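## Task

Remove the orange block marked 8 from the tower and place it flat on the table at least roughly two block widths away from the tower. The remaining blocks must stay where they were, with the top block flat and centred on the stack below it. Release everything and move the grippers away. The task fails if the removed block or the top block rests on the robot, or if anything stays in place only because the robot holds it.

## Robot and tools

Robot: two arms, left_arm and right_arm, mounted on opposite sides of a table. Each ends in a parallel gripper. The arm names are labels only and say nothing about which side of a picture an arm appears on. An occasional brief tug may act on a held part or push a loose object.

Frame: a single scene frame in metres. The origin is at the table centre, +z points up, and the table surface is at z = 0.020. left_arm's base is on the +y side and right_arm's base is on the -y side. In each gripper's own axes, the fingers point along +x and close along y. The reported end_effector_position is the point between the finger pads, 3 to 4 cm behind the fingertips. Reported hand positions can be slightly wrong, more so at long reach.

Row format, used by both execute_actions and move: one flat list of 16 numbers covering both arms, even when only one arm moves. The order is left_arm x, y, z, qw, qx, qy, qz, opening, then right_arm x, y, z, qw, qx, qy, qz, opening. x, y, z is an absolute target position for the gripper point, in metres in the scene frame. The quaternion is an absolute target orientation with w first. Together these form a pose, not an offset. opening runs from -1 to 1. +1 is fully open (0.088 m). Empty fingers meet at about -0.80, and anything lower closes them no further. Closing from fully open takes about 0.5 s or more. To hold a part, command roughly 0.07 below the grip_measured reading the fingers settle at. A smaller margin gives a lighter grip. To keep an arm still, resend its last reported position and quaternion and its intended opening. To hold an orientation steady, reuse the same quaternion every time rather than copying a drifted reading.

Tools:
- execute_actions {"actions": [...], "pictures": bool}. The list holds at most one item. An empty list only returns the state. {"rows": [[16 numbers], ...], "steps": n} runs 1 to 15 control steps of 1/30 s, with a default of 15. Each row covers one step, and the last row repeats if rows run out. {"steps": n} with no rows is a wait of up to 300 steps, counted from the previous result. The wait includes time spent replying. Pictures are included unless pictures is false.
- move {"target": [16 numbers], "speed": m/s}. Each gripper travels in a straight line to its absolute target pose, and both arms finish together. speed ranges from 0.002 to 0.5 with a default of 0.25, and the turn rate is capped at twice that value in rad/s. A path lasts 0.5 to 10 s and is cut off at 10 s. Paths do not avoid obstacles or the other arm. Grippers may lag behind, drift off the path or overshoot the speed, especially with the arm near straight. The opening is applied at the start. Faster contact and targets set deeper past a contact both push harder.
- wait {"seconds": 0 to 10}. Lets the simulation run without sending new commands.
- zoom_image {"camera", "region": [x0, y0, x1, y1]}. Gives a closer view of the latest image. Pixel coordinates start at the top-left. The region is at most 504x504. Cameras are cam_head_left, cam_head_right, cam_high and cam_low, all 504x504.
- finished_scene {"scene": n}. This cannot be undone, so call it only once the blocks are settled and released and the grippers are clear.

Limits on commands: on every step, the commanded pose is clipped to within 70 mm and 16 degrees of the measured pose. When position and orientation conflict, position wins. A call is refused and nothing is sent if a target lies more than 0.6 m from the arm's last reported position along any of its gripper's axes. After an action ends, an arm continues only up to its last clipped pose, so compare the reported pose with the target and send the remainder. Friction can stop a gripper short of its target, leave it tilted, or swallow a tiny move entirely. Check each result and correct the tilt.

Joint ranges (rad), in order from base to gripper: waist -3.054 to 3.054, shoulder 0 to 3.142, elbow 0 to 2.356, wrist pitch -1.571 to 1.571, wrist yaw -1.571 to 1.571, wrist roll -3.142 to 3.142. Load limits (N m): waist 18.2, shoulder 22.5, elbow 22.4, wrist pitch 5.92, wrist yaw 5.9, wrist roll 5.54. A held object's weight counts toward these.

Reading results: the state line gives, for left_arm and then right_arm, the position, quaternion and linear and angular velocities. grip_measured is the finger opening on the command scale. It can be off by about 1 mm, and it reads up to about 0.061 narrower than the real gap while squeezing. Joint positions end with the opening in metres. grip_effort_n is the motor effort: negative means closing, and it saturates near 83 N. It stays nonzero at rest, so it does not prove that the gripper is holding something. "pose unreachable" and HELD mean the clearance check altered or blocked the command on the marked steps. "Hand target" is the pose the controller is currently driving toward. A move result adds a "move:" line with how it ended (done, off_target, moving, held, fault) and which limits applied: paced means the target was clipped, held means some steps were blocked. After held, the arm can jump faster than the requested speed. The result also lists each gripper's distance from its target. MOTOR HOT appears from 50 °C. At 95 °C an OVER-TEMPERATURE FAULT freezes the arm, and it can go limp if it does not cool. Reaching a joint load limit triggers a torque fault, which halts that arm for 10 s.

Avoid: collisions or pressing between the two arms, hard or fast contact with the tower, pushing into blocks, long holding that heats motors, dropping blocks, and knocking anything off the table. Place the removed block gently and flat, open the gripper, then lift away.

Each tool is called after "Request:" in YAML: its name, and indented under it one key for each argument.

## Session

Request:
execute_actions:
  actions: []

Scene clock: 0.00 s of 3920.00 s.
left_arm: end_effector_position=(-0.0601, +0.3111, +0.2648) grip_measured=+0.817 grip_effort_n=n/a end_effector_quat_wxyz=(+0.555, +0.397, +0.597, -0.421) end_effector_velocity=(+0.004, -0.001, -0.000) end_effector_angular_velocity=(-0.011, -0.020, +0.011) | right_arm: end_effector_position=(-0.1665, -0.2342, +0.3055) grip_measured=+0.822 grip_effort_n=n/a end_effector_quat_wxyz=(+0.238, +0.611, +0.455, -0.602) end_effector_velocity=(-0.001, -0.000, -0.000) end_effector_angular_velocity=(-0.009, +0.008, +0.033)
Joint positions: left_arm=[-0.553  1.283  1.125 -1.366  0.05  -1.189  0.079] | right_arm=[ 1.354  1.663  1.731 -1.37   0.155 -1.621  0.079]
Joint velocities: left_arm=[ 0.002 -0.002 -0.002 -0.007 -0.022 -0.007 -0.   ] | right_arm=[-0.007 -0.002 -0.002  0.007 -0.022 -0.037 -0.   ]
Heat: left arm: hottest waist 23 °C (+0.0 °C/min); right arm: hottest shoulder 23 °C (+0.0 °C/min).
Hand target (left_arm): -0.060, +0.311, +0.265; +0.555, +0.397, +0.597, -0.421
Hand target (right_arm): -0.166, -0.234, +0.305; +0.238, +0.611, +0.455, -0.602

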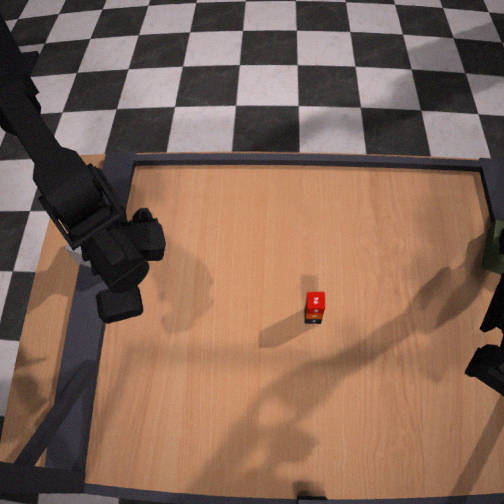

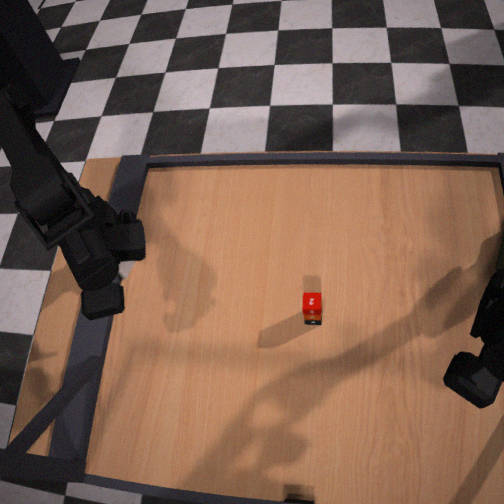

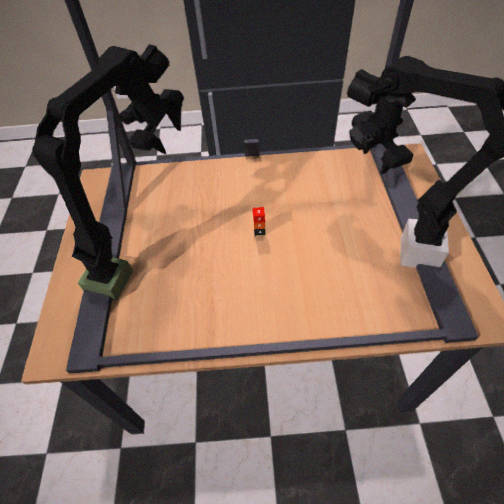

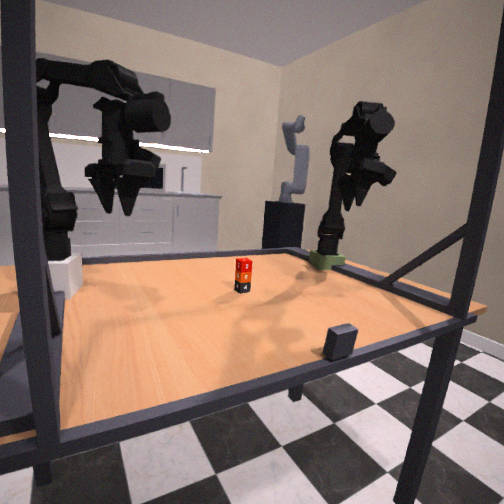

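Request:
zoom_image:
  camera: "cam_head_left"
  region: [285, 275, 345, 335]

Request:
zoom_image:
  camera: "cam_low"
  region: [215, 245, 275, 305]

Request:
zoom_image:
  camera: "cam_high"
  region: [230, 190, 290, 250]

Region (285, 275, 345, 335) of cam_head_left's 504x504 image, scaled by 8.400, with more detail than that image has.

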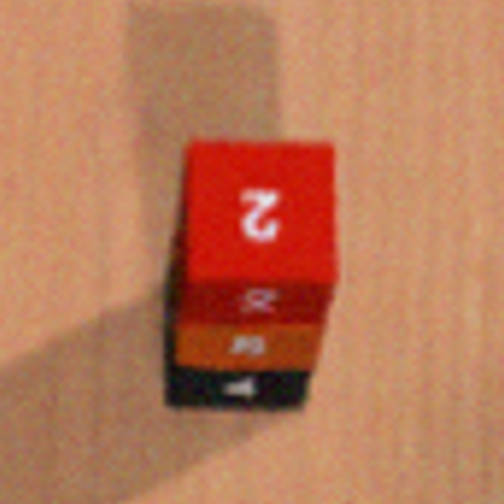

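Region (215, 245, 275, 305) of cam_low's 504x504 image, scaled by 8.400, with more detail than that image has.

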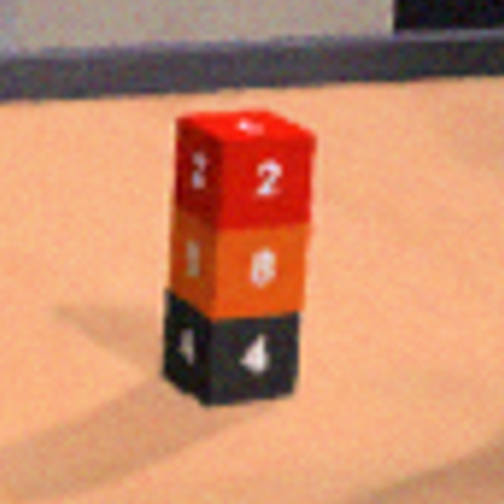

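Region (230, 190, 290, 250) of cam_high's 504x504 image, scaled by 8.400, with more detail than that image has.

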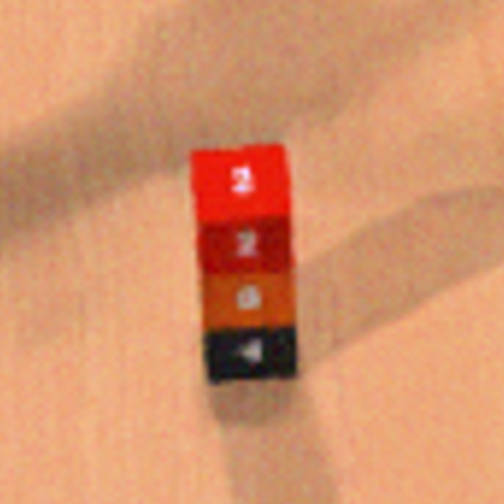

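Request:
move:
  target: [-0.037,0.01,0.18,0.707,0,0.707,0,0.8,-0.1665,-0.2842,0.3055,0.238,0.611,0.455,-0.602,0.82]

Scene clock: 12.53 s of 3920.00 s.
left_arm: end_effector_position=(-0.0368, +0.0118, +0.1835) grip_measured=+0.803 grip_effort_n=-17.0 end_effector_quat_wxyz=(-0.704, +0.001, -0.710, +0.006) end_effector_velocity=(+0.001, +0.003, +0.000) end_effector_angular_velocity=(+0.024, -0.015, +0.020) | right_arm: end_effector_position=(-0.1688, -0.2825, +0.3052) grip_measured=+0.822 grip_effort_n=-9.5 end_effector_quat_wxyz=(+0.239, +0.609, +0.455, -0.604) end_effector_velocity=(+0.002, -0.003, -0.001) end_effector_angular_velocity=(-0.006, -0.010, +0.025)
Joint positions: left_arm=[-0.007  2.301  2.046 -1.303  0.006 -1.871  0.078] | right_arm=[ 1.501  1.589  1.654 -1.39   0.187 -1.478  0.079]
Joint velocities: left_arm=[-0.002  0.012  0.022 -0.037 -0.007 -0.022  0.   ] | right_arm=[ 0.002 -0.007 -0.007 -0.007 -0.007 -0.022 -0.   ]
Heat: left arm: hottest waist 23 °C (+0.0 °C/min); right arm: hottest shoulder 25 °C (+9.6 °C/min).
Hand target (left_arm): -0.036, +0.010, +0.179; +0.705, -0.001, +0.709, -0.001
Hand target (right_arm): -0.166, -0.284, +0.305; +0.238, +0.611, +0.455, -0.603
Off the commanded pose (left_arm): 0.004 m, 1 deg.
Off the commanded pose (right_arm): 0.003 m, 0 deg.
After step 90, 6.47 s passed at rest.
move: done

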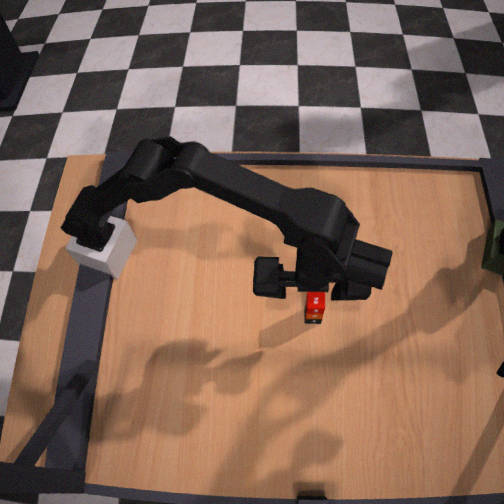

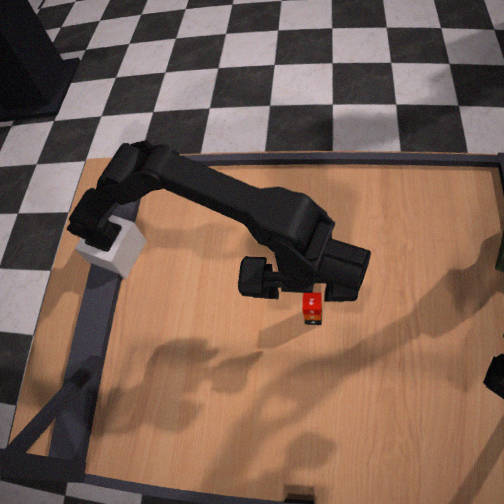

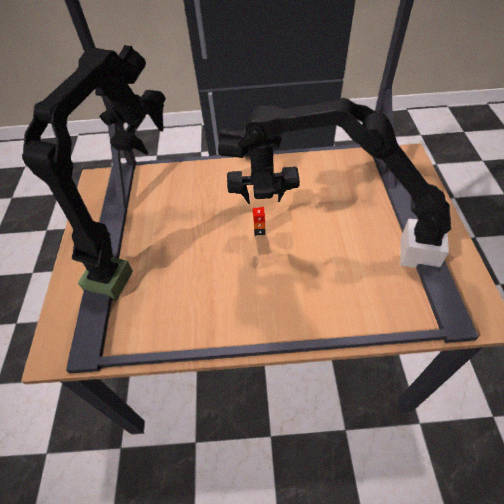

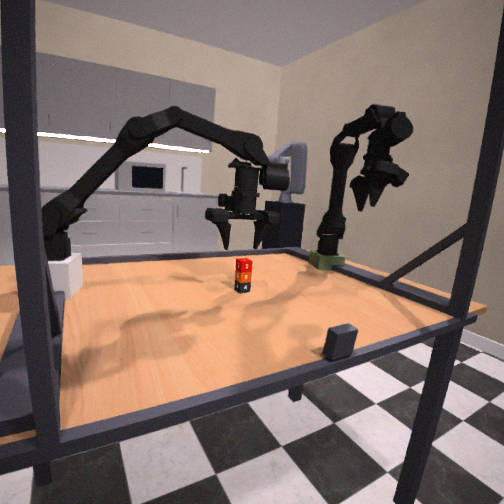

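Request:
move:
  target: [-0.037,-0.002,0.135,0.707,0,0.707,0,0.8,-0.1665,-0.2842,0.3055,0.238,0.611,0.455,-0.602,0.82]
  speed: 0.1

Request:
zoom_image:
  camera: "cam_low"
  region: [200, 215, 290, 305]

Request:
zoom_image:
  camera: "cam_high"
  region: [220, 170, 300, 250]

Request:
zoom_image:
  camera: "cam_head_left"
  region: [270, 255, 360, 345]

Scene clock: 17.07 s of 3920.00 s.
left_arm: end_effector_position=(-0.0391, -0.0036, +0.1441) grip_measured=+0.803 grip_effort_n=-17.0 end_effector_quat_wxyz=(-0.704, +0.006, -0.710, +0.008) end_effector_velocity=(+0.001, +0.002, +0.000) end_effector_angular_velocity=(+0.005, -0.009, +0.005) | right_arm: end_effector_position=(-0.1688, -0.2830, +0.3052) grip_measured=+0.822 grip_effort_n=-10.0 end_effector_quat_wxyz=(+0.240, +0.610, +0.455, -0.603) end_effector_velocity=(+0.001, -0.001, +0.000) end_effector_angular_velocity=(-0.017, +0.000, +0.019)
Joint positions: left_arm=[-0.003  2.381  2.028 -1.197  0.002 -1.871  0.078] | right_arm=[ 1.503  1.589  1.654 -1.392  0.188 -1.476  0.079]
Joint velocities: left_arm=[-0.002 -0.002 -0.002 -0.007 -0.007 -0.007 -0.   ] | right_arm=[-0.007 -0.002  0.002 -0.007 -0.022 -0.022 -0.   ]
Heat: left arm: hottest shoulder 24 °C (+3.5 °C/min); right arm: hottest shoulder 26 °C (+10.5 °C/min).
Hand target (left_arm): -0.037, -0.002, +0.135; +0.707, -0.000, +0.707, +0.000
Hand target (right_arm): -0.167, -0.284, +0.305; +0.238, +0.611, +0.455, -0.602
Off the commanded pose (left_arm): 0.010 m, 1 deg.
Off the commanded pose (right_arm): 0.003 m, 0 deg.
After step 90, 0.60 s passed at rest.
move: off_target (left_arm)

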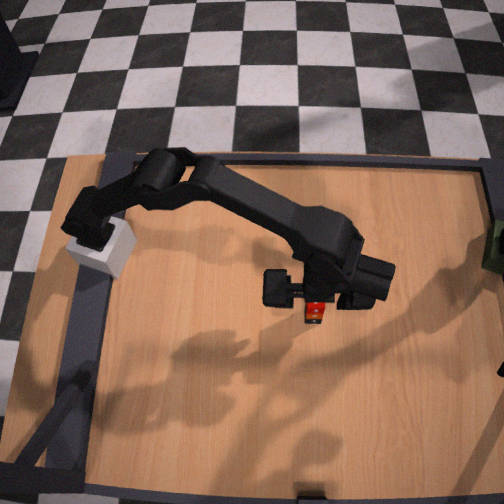

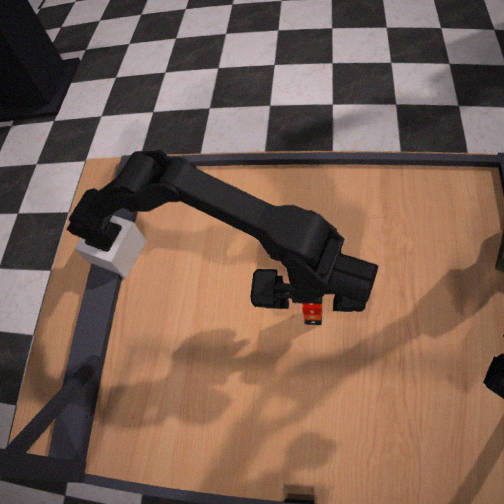

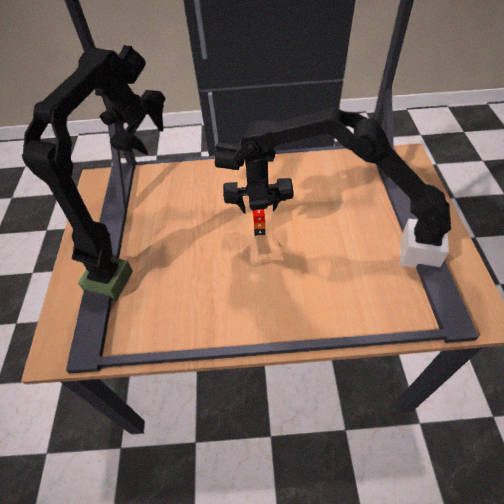

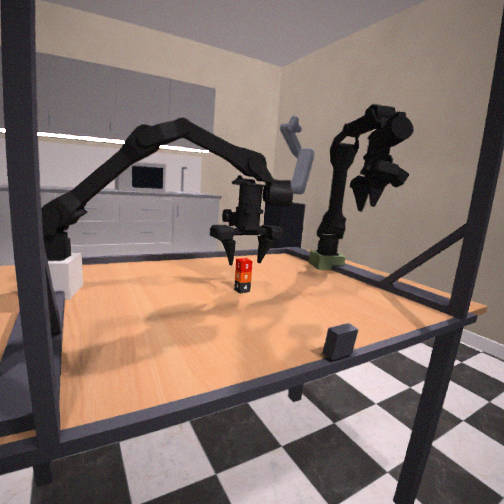

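Region (200, 215, 290, 305) of cam_low's 504x504 image, scaled by 5.600, with more detail than that image has.

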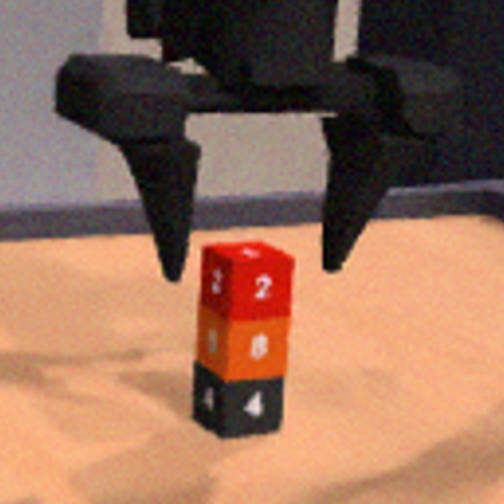

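Region (220, 170, 300, 250) of cam_high's 504x504 image, scaled by 6.300, with more detail than that image has.

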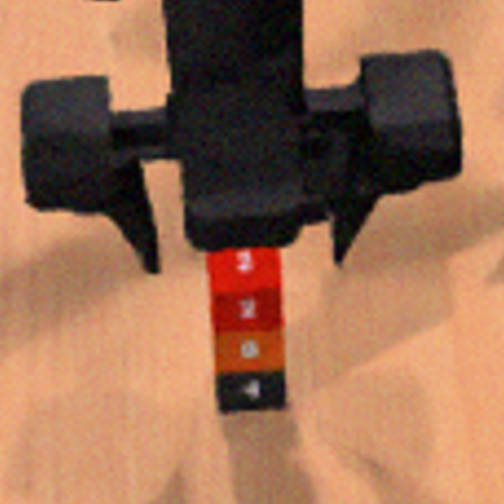

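Region (270, 255, 360, 345) of cam_head_left's 504x504 image, scaled by 5.600, with more detail than that image has.

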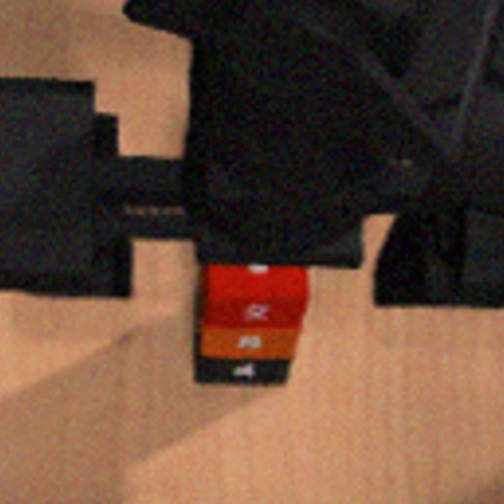

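Request:
move:
  target: [-0.032,-0.003,0.094,0.707,0,0.707,0,0.3,-0.1665,-0.2842,0.3055,0.238,0.611,0.455,-0.602,0.82]
  speed: 0.08

Request:
zoom_image:
  camera: "cam_low"
  region: [200, 215, 290, 305]

Request:
zoom_image:
  camera: "cam_high"
  region: [220, 170, 300, 250]

Scene clock: 20.60 s of 3920.00 s.
left_arm: end_effector_position=(-0.0348, -0.0063, +0.1034) grip_measured=+0.303 grip_effort_n=-17.0 end_effector_quat_wxyz=(-0.704, +0.008, -0.710, +0.007) end_effector_velocity=(+0.001, +0.002, +0.000) end_effector_angular_velocity=(+0.005, -0.009, +0.005) | right_arm: end_effector_position=(-0.1688, -0.2830, +0.3052) grip_measured=+0.822 grip_effort_n=-10.0 end_effector_quat_wxyz=(+0.240, +0.610, +0.455, -0.603) end_effector_velocity=(+0.002, -0.003, +0.001) end_effector_angular_velocity=(-0.009, +0.003, -0.003)
Joint positions: left_arm=[ 0.007  2.42   1.933 -1.061  0.002 -1.865  0.054] | right_arm=[ 1.503  1.589  1.654 -1.392  0.188 -1.476  0.079]
Joint velocities: left_arm=[-0.002 -0.002 -0.002 -0.007 -0.007 -0.007 -0.   ] | right_arm=[ 0.002 -0.007 -0.002 -0.007 -0.007  0.007  0.   ]
Heat: left arm: hottest shoulder 24 °C (+2.9 °C/min); right arm: hottest shoulder 26 °C (+8.7 °C/min).
Hand target (left_arm): -0.032, -0.003, +0.094; +0.707, +0.000, +0.707, +0.000
Hand target (right_arm): -0.167, -0.284, +0.305; +0.238, +0.611, +0.455, -0.602
Off the commanded pose (left_arm): 0.010 m, 1 deg.
Off the commanded pose (right_arm): 0.003 m, 0 deg.
move: off_target (left_arm)

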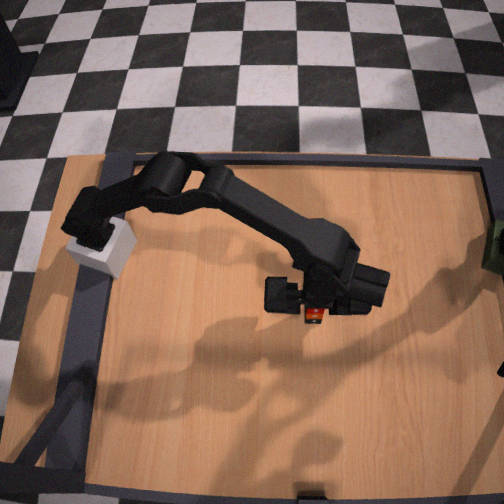

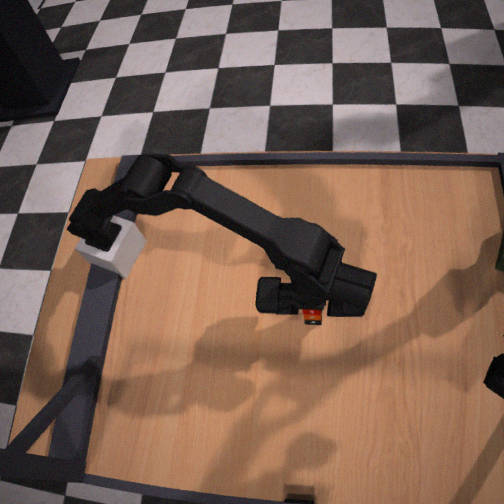

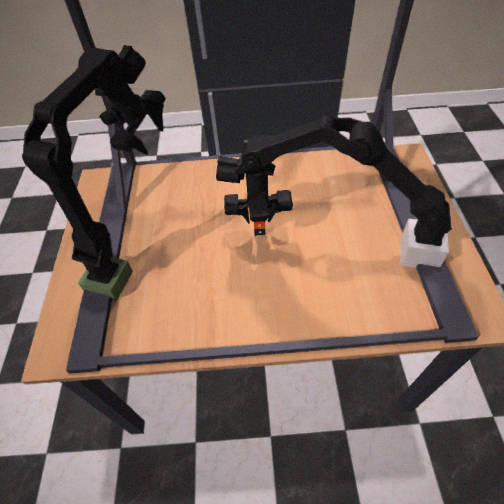

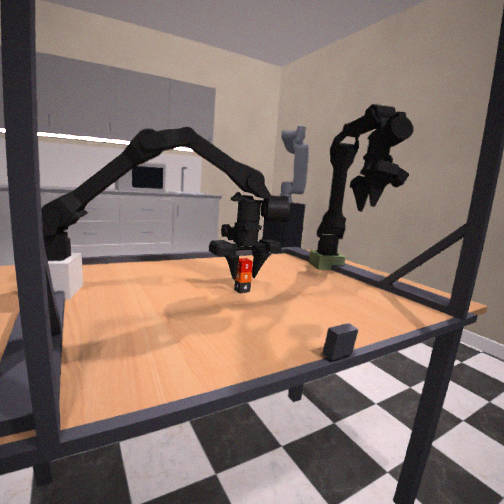

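Region (200, 215, 290, 305) of cam_low's 504x504 image, scaled by 5.600, with more detail than that image has.

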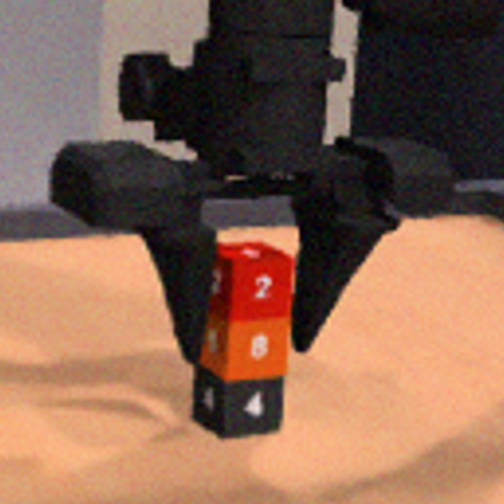

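Region (220, 170, 300, 250) of cam_high's 504x504 image, scaled by 6.300, with more detail than that image has.

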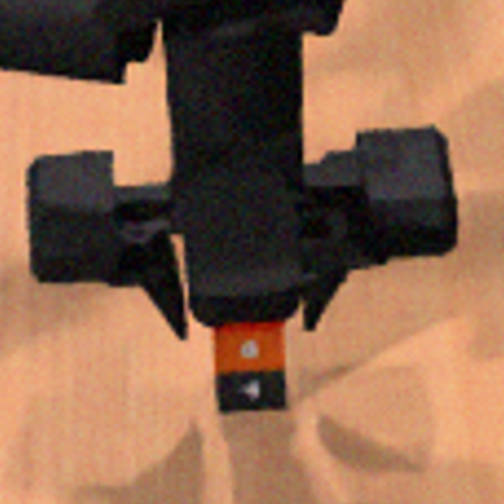

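Request:
move:
  target: [-0.032,-0.001,0.094,0.707,0,0.707,0,-0.28,-0.1665,-0.2842,0.3055,0.238,0.611,0.455,-0.602,0.82]
  speed: 0.08

Request:
move:
  target: [-0.032,-0.001,0.135,0.707,0,0.707,0,-0.28,-0.1665,-0.2842,0.3055,0.238,0.611,0.455,-0.602,0.82]
  speed: 0.06

Request:
zoom_image:
  camera: "cam_low"
  region: [200, 215, 290, 305]

Scene clock: 24.67 s of 3920.00 s.
left_arm: end_effector_position=(-0.0347, -0.0060, +0.1018) grip_measured=-0.206 grip_effort_n=-83.5 end_effector_quat_wxyz=(-0.704, +0.008, -0.710, +0.007) end_effector_velocity=(+0.003, +0.003, -0.001) end_effector_angular_velocity=(+0.010, -0.011, -0.005) | right_arm: end_effector_position=(-0.1688, -0.2830, +0.3052) grip_measured=+0.822 grip_effort_n=-10.0 end_effector_quat_wxyz=(+0.240, +0.610, +0.455, -0.603) end_effector_velocity=(+0.001, -0.001, -0.002) end_effector_angular_velocity=(-0.012, -0.006, -0.008)
Joint positions: left_arm=[ 0.007  2.42   1.927 -1.054  0.002 -1.865  0.029] | right_arm=[ 1.503  1.589  1.654 -1.392  0.188 -1.476  0.079]
Joint velocities: left_arm=[ 0.002 -0.002 -0.007 -0.007 -0.007  0.007  0.   ] | right_arm=[-0.002  0.002 -0.002 -0.007 -0.007  0.007 -0.   ]
Heat: left arm: hottest shoulder 25 °C (+4.9 °C/min); right arm: hottest shoulder 26 °C (+7.3 °C/min).
Hand target (left_arm): -0.032, -0.001, +0.094; +0.707, -0.000, +0.707, +0.000
Hand target (right_arm): -0.167, -0.284, +0.305; +0.238, +0.611, +0.455, -0.602
Off the commanded pose (left_arm): 0.010 m, 1 deg.
Off the commanded pose (right_arm): 0.003 m, 0 deg.
After step 90, 0.37 s passed at rest.
move: off_target (left_arm)

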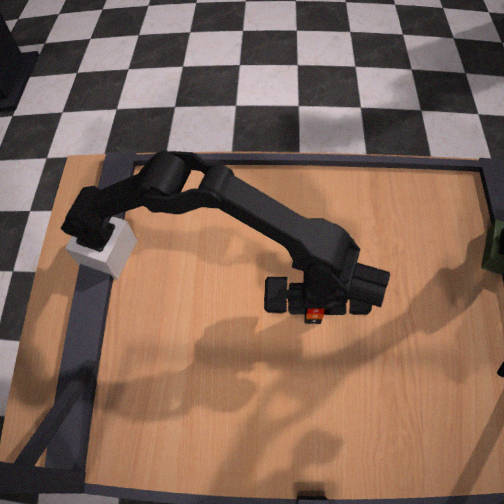

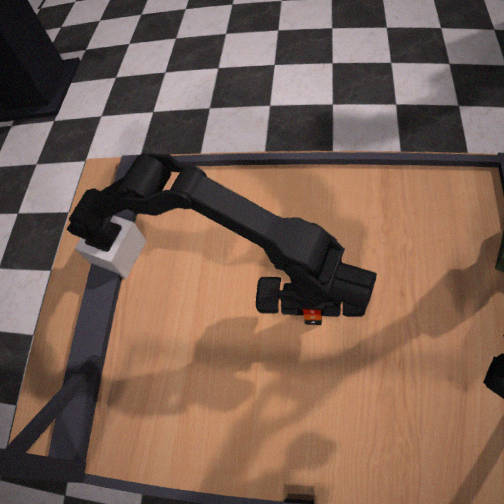

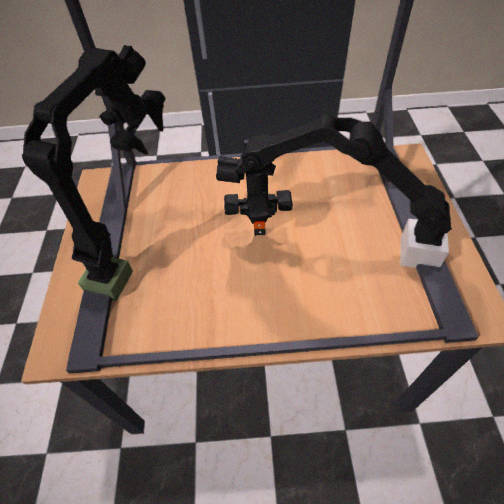

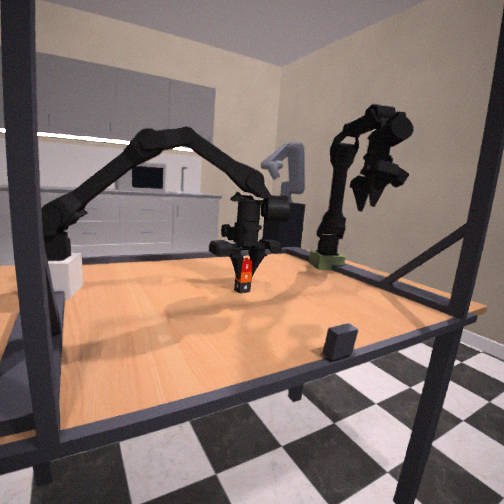

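Scene clock: 25.63 s of 3920.00 s.
left_arm: end_effector_position=(-0.0322, +0.0024, +0.1272) grip_measured=-0.206 grip_effort_n=-83.5 end_effector_quat_wxyz=(-0.708, -0.006, -0.706, -0.007) end_effector_velocity=(+0.003, +0.001, +0.001) end_effector_angular_velocity=(+0.005, -0.009, +0.010) | right_arm: end_effector_position=(-0.1687, -0.2830, +0.3051) grip_measured=+0.822 grip_effort_n=-9.5 end_effector_quat_wxyz=(+0.240, +0.610, +0.455, -0.603) end_effector_velocity=(+0.003, +0.000, -0.001) end_effector_angular_velocity=(-0.006, -0.010, +0.015)
Joint positions: left_arm=[ 0.007  2.398  1.989 -1.182  0.002 -1.865  0.029] | right_arm=[ 1.503  1.589  1.654 -1.392  0.188 -1.476  0.079]
Joint velocities: left_arm=[ 0.002 -0.002 -0.002 -0.007 -0.007 -0.007 -0.   ] | right_arm=[-0.007 -0.002 -0.002 -0.007 -0.007 -0.022  0.   ]
Heat: left arm: hottest shoulder 26 °C (+7.0 °C/min); right arm: hottest shoulder 27 °C (+9.4 °C/min).
Hand target (left_arm): -0.032, -0.001, +0.135; +0.707, -0.000, +0.707, -0.000
Hand target (right_arm): -0.166, -0.284, +0.305; +0.238, +0.611, +0.455, -0.602
Off the commanded pose (left_arm): 0.009 m, 1 deg.
Off the commanded pose (right_arm): 0.003 m, 0 deg.
move: off_target (left_arm)

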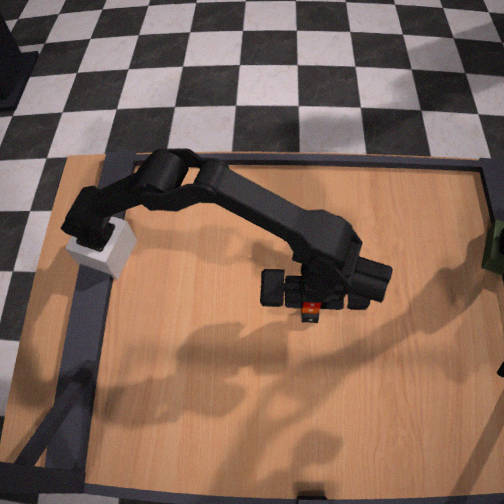

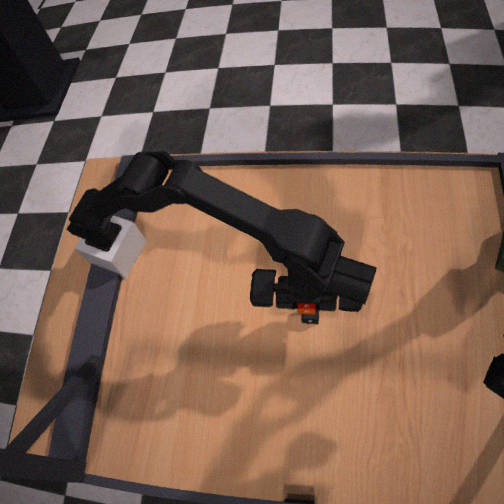

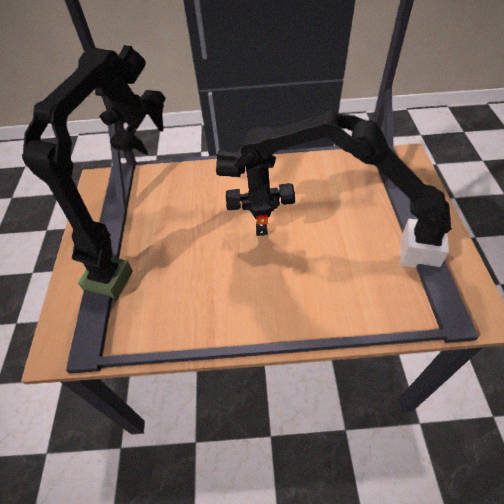

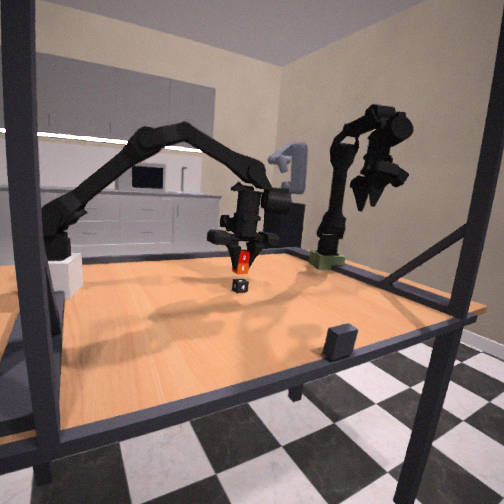

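Region (200, 215, 290, 305) of cam_low's 504x504 image, scaled by 5.600, with more detail than that image has.

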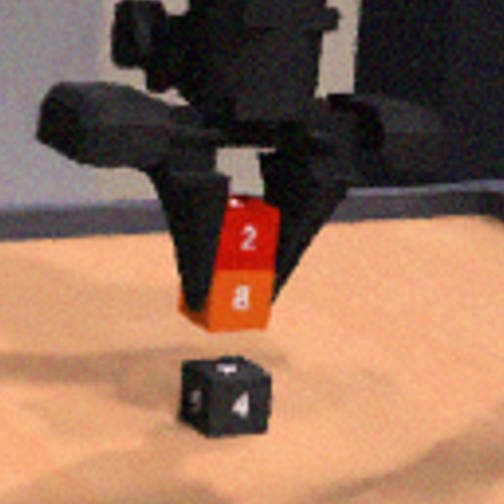

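Request:
move:
  target: [-0.032,0.135,0.11,0.707,0,0.707,0,-0.28,-0.1665,-0.2842,0.3055,0.238,0.611,0.455,-0.602,0.82]
  speed: 0.2

Request:
move:
  target: [-0.032,0.135,0.068,0.707,0,0.707,0,-0.28,-0.1665,-0.2842,0.3055,0.238,0.611,0.455,-0.602,0.82]
  speed: 0.05

Request:
zoom_image:
  camera: "cam_low"
  region: [150, 225, 260, 335]

Scene clock: 29.07 s of 3920.00 s.
left_arm: end_effector_position=(-0.0327, +0.1322, +0.1089) grip_measured=-0.206 grip_effort_n=-83.5 end_effector_quat_wxyz=(-0.707, -0.003, -0.707, -0.001) end_effector_velocity=(+0.002, +0.006, -0.000) end_effector_angular_velocity=(-0.006, -0.021, +0.010) | right_arm: end_effector_position=(-0.1687, -0.2830, +0.3052) grip_measured=+0.822 grip_effort_n=-9.5 end_effector_quat_wxyz=(+0.240, +0.610, +0.455, -0.603) end_effector_velocity=(+0.000, +0.004, -0.001) end_effector_angular_velocity=(+0.009, -0.003, -0.002)
Joint positions: left_arm=[-0.106  1.958  1.193 -0.812  0.002 -1.975  0.029] | right_arm=[ 1.503  1.589  1.654 -1.392  0.188 -1.476  0.079]
Joint velocities: left_arm=[-0.012 -0.017 -0.027  0.007 -0.022 -0.022 -0.   ] | right_arm=[-0.007  0.002 -0.002  0.007  0.007 -0.007 -0.   ]
Heat: left arm: hottest shoulder 27 °C (+8.3 °C/min); right arm: hottest shoulder 27 °C (+8.3 °C/min).
Hand target (left_arm): -0.033, +0.135, +0.110; +0.707, +0.000, +0.707, +0.000
Hand target (right_arm): -0.166, -0.284, +0.305; +0.238, +0.611, +0.455, -0.602
Off the commanded pose (left_arm): 0.003 m, 0 deg.
Off the commanded pose (right_arm): 0.003 m, 0 deg.
move: done

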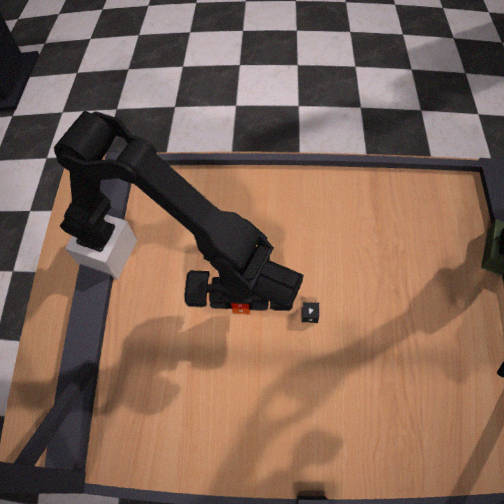

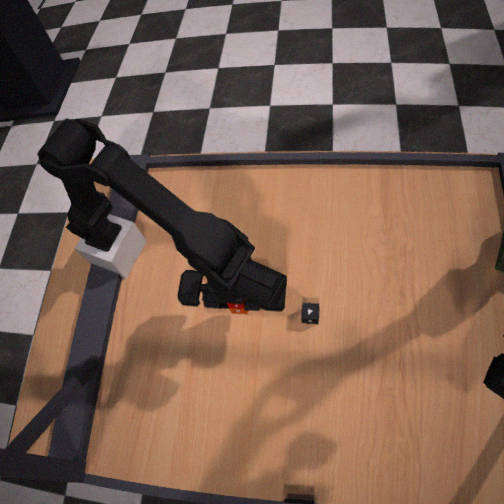

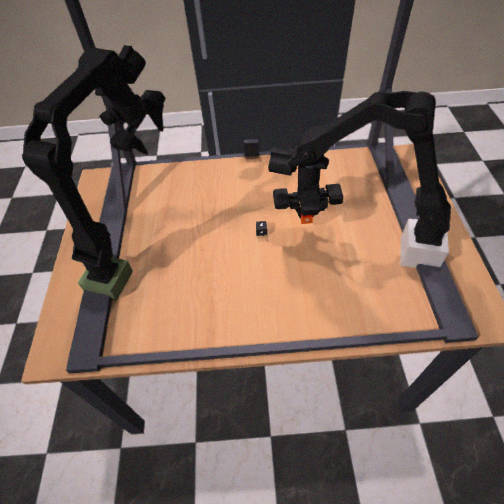

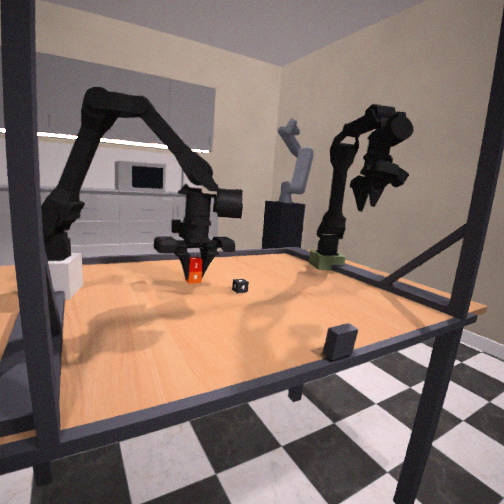

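Scene clock: 30.27 s of 3920.00 s.
left_arm: end_effector_position=(-0.0336, +0.1306, +0.0740) grip_measured=-0.206 grip_effort_n=-83.5 end_effector_quat_wxyz=(-0.704, +0.005, -0.710, +0.007) end_effector_velocity=(-0.001, +0.001, -0.001) end_effector_angular_velocity=(-0.005, -0.006, +0.000) | right_arm: end_effector_position=(-0.1687, -0.2830, +0.3052) grip_measured=+0.822 grip_effort_n=-9.5 end_effector_quat_wxyz=(+0.240, +0.610, +0.455, -0.603) end_effector_velocity=(+0.001, -0.003, -0.001) end_effector_angular_velocity=(-0.021, -0.000, +0.010)
Joint positions: left_arm=[-0.106  2.021  1.123 -0.653  0.002 -1.975  0.029] | right_arm=[ 1.503  1.589  1.654 -1.392  0.188 -1.476  0.079]
Joint velocities: left_arm=[-0.007 -0.002 -0.007  0.007 -0.007 -0.007 -0.   ] | right_arm=[-0.002 -0.002 -0.002 -0.007 -0.022 -0.007  0.   ]
Heat: left arm: hottest shoulder 27 °C (+7.9 °C/min); right arm: hottest shoulder 27 °C (+7.9 °C/min).
Hand target (left_arm): -0.032, +0.135, +0.068; +0.707, +0.000, +0.707, -0.000
Hand target (right_arm): -0.167, -0.284, +0.305; +0.238, +0.611, +0.455, -0.602
Off the commanded pose (left_arm): 0.008 m, 1 deg.
Off the commanded pose (right_arm): 0.003 m, 0 deg.
move: done

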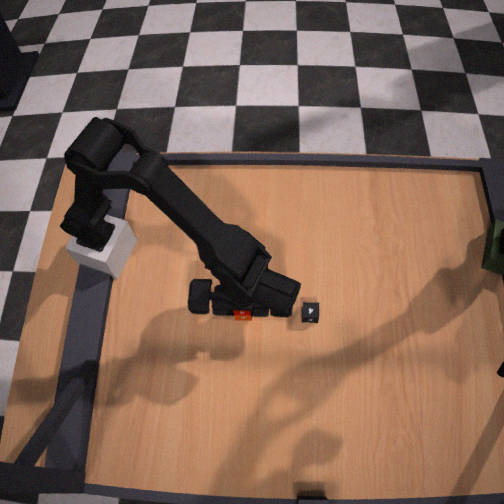

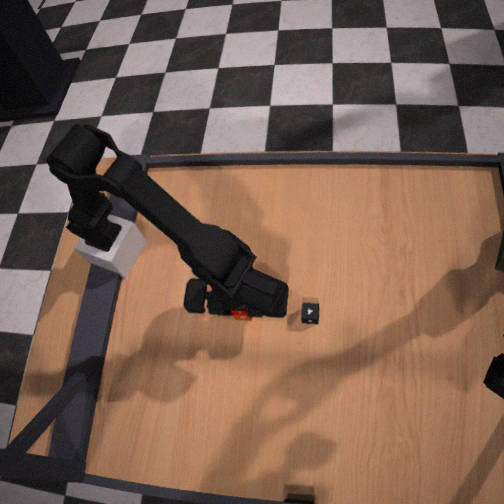

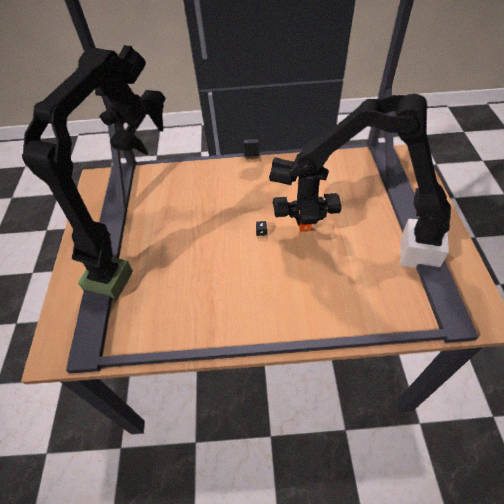

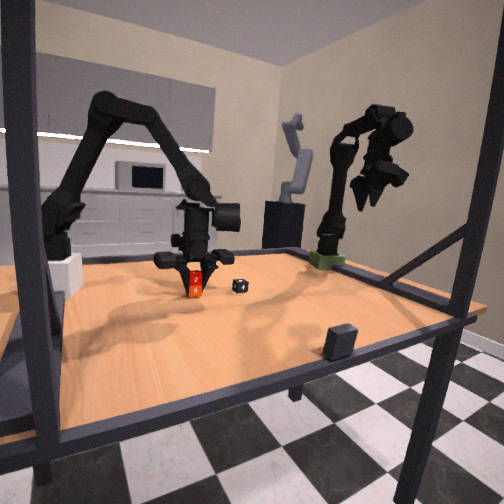

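Region (150, 225, 260, 335) of cam_low's 504x504 image, scaled by 4.582, with more detail than that image has.

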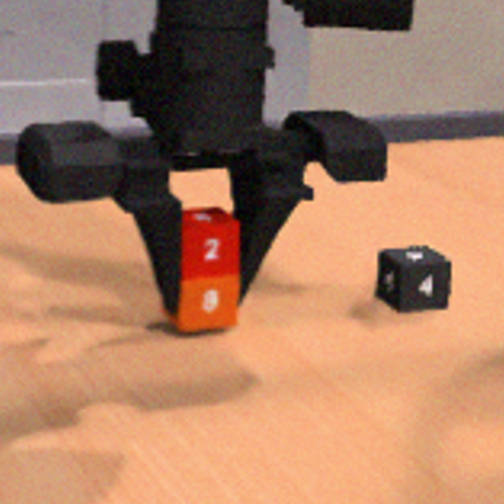

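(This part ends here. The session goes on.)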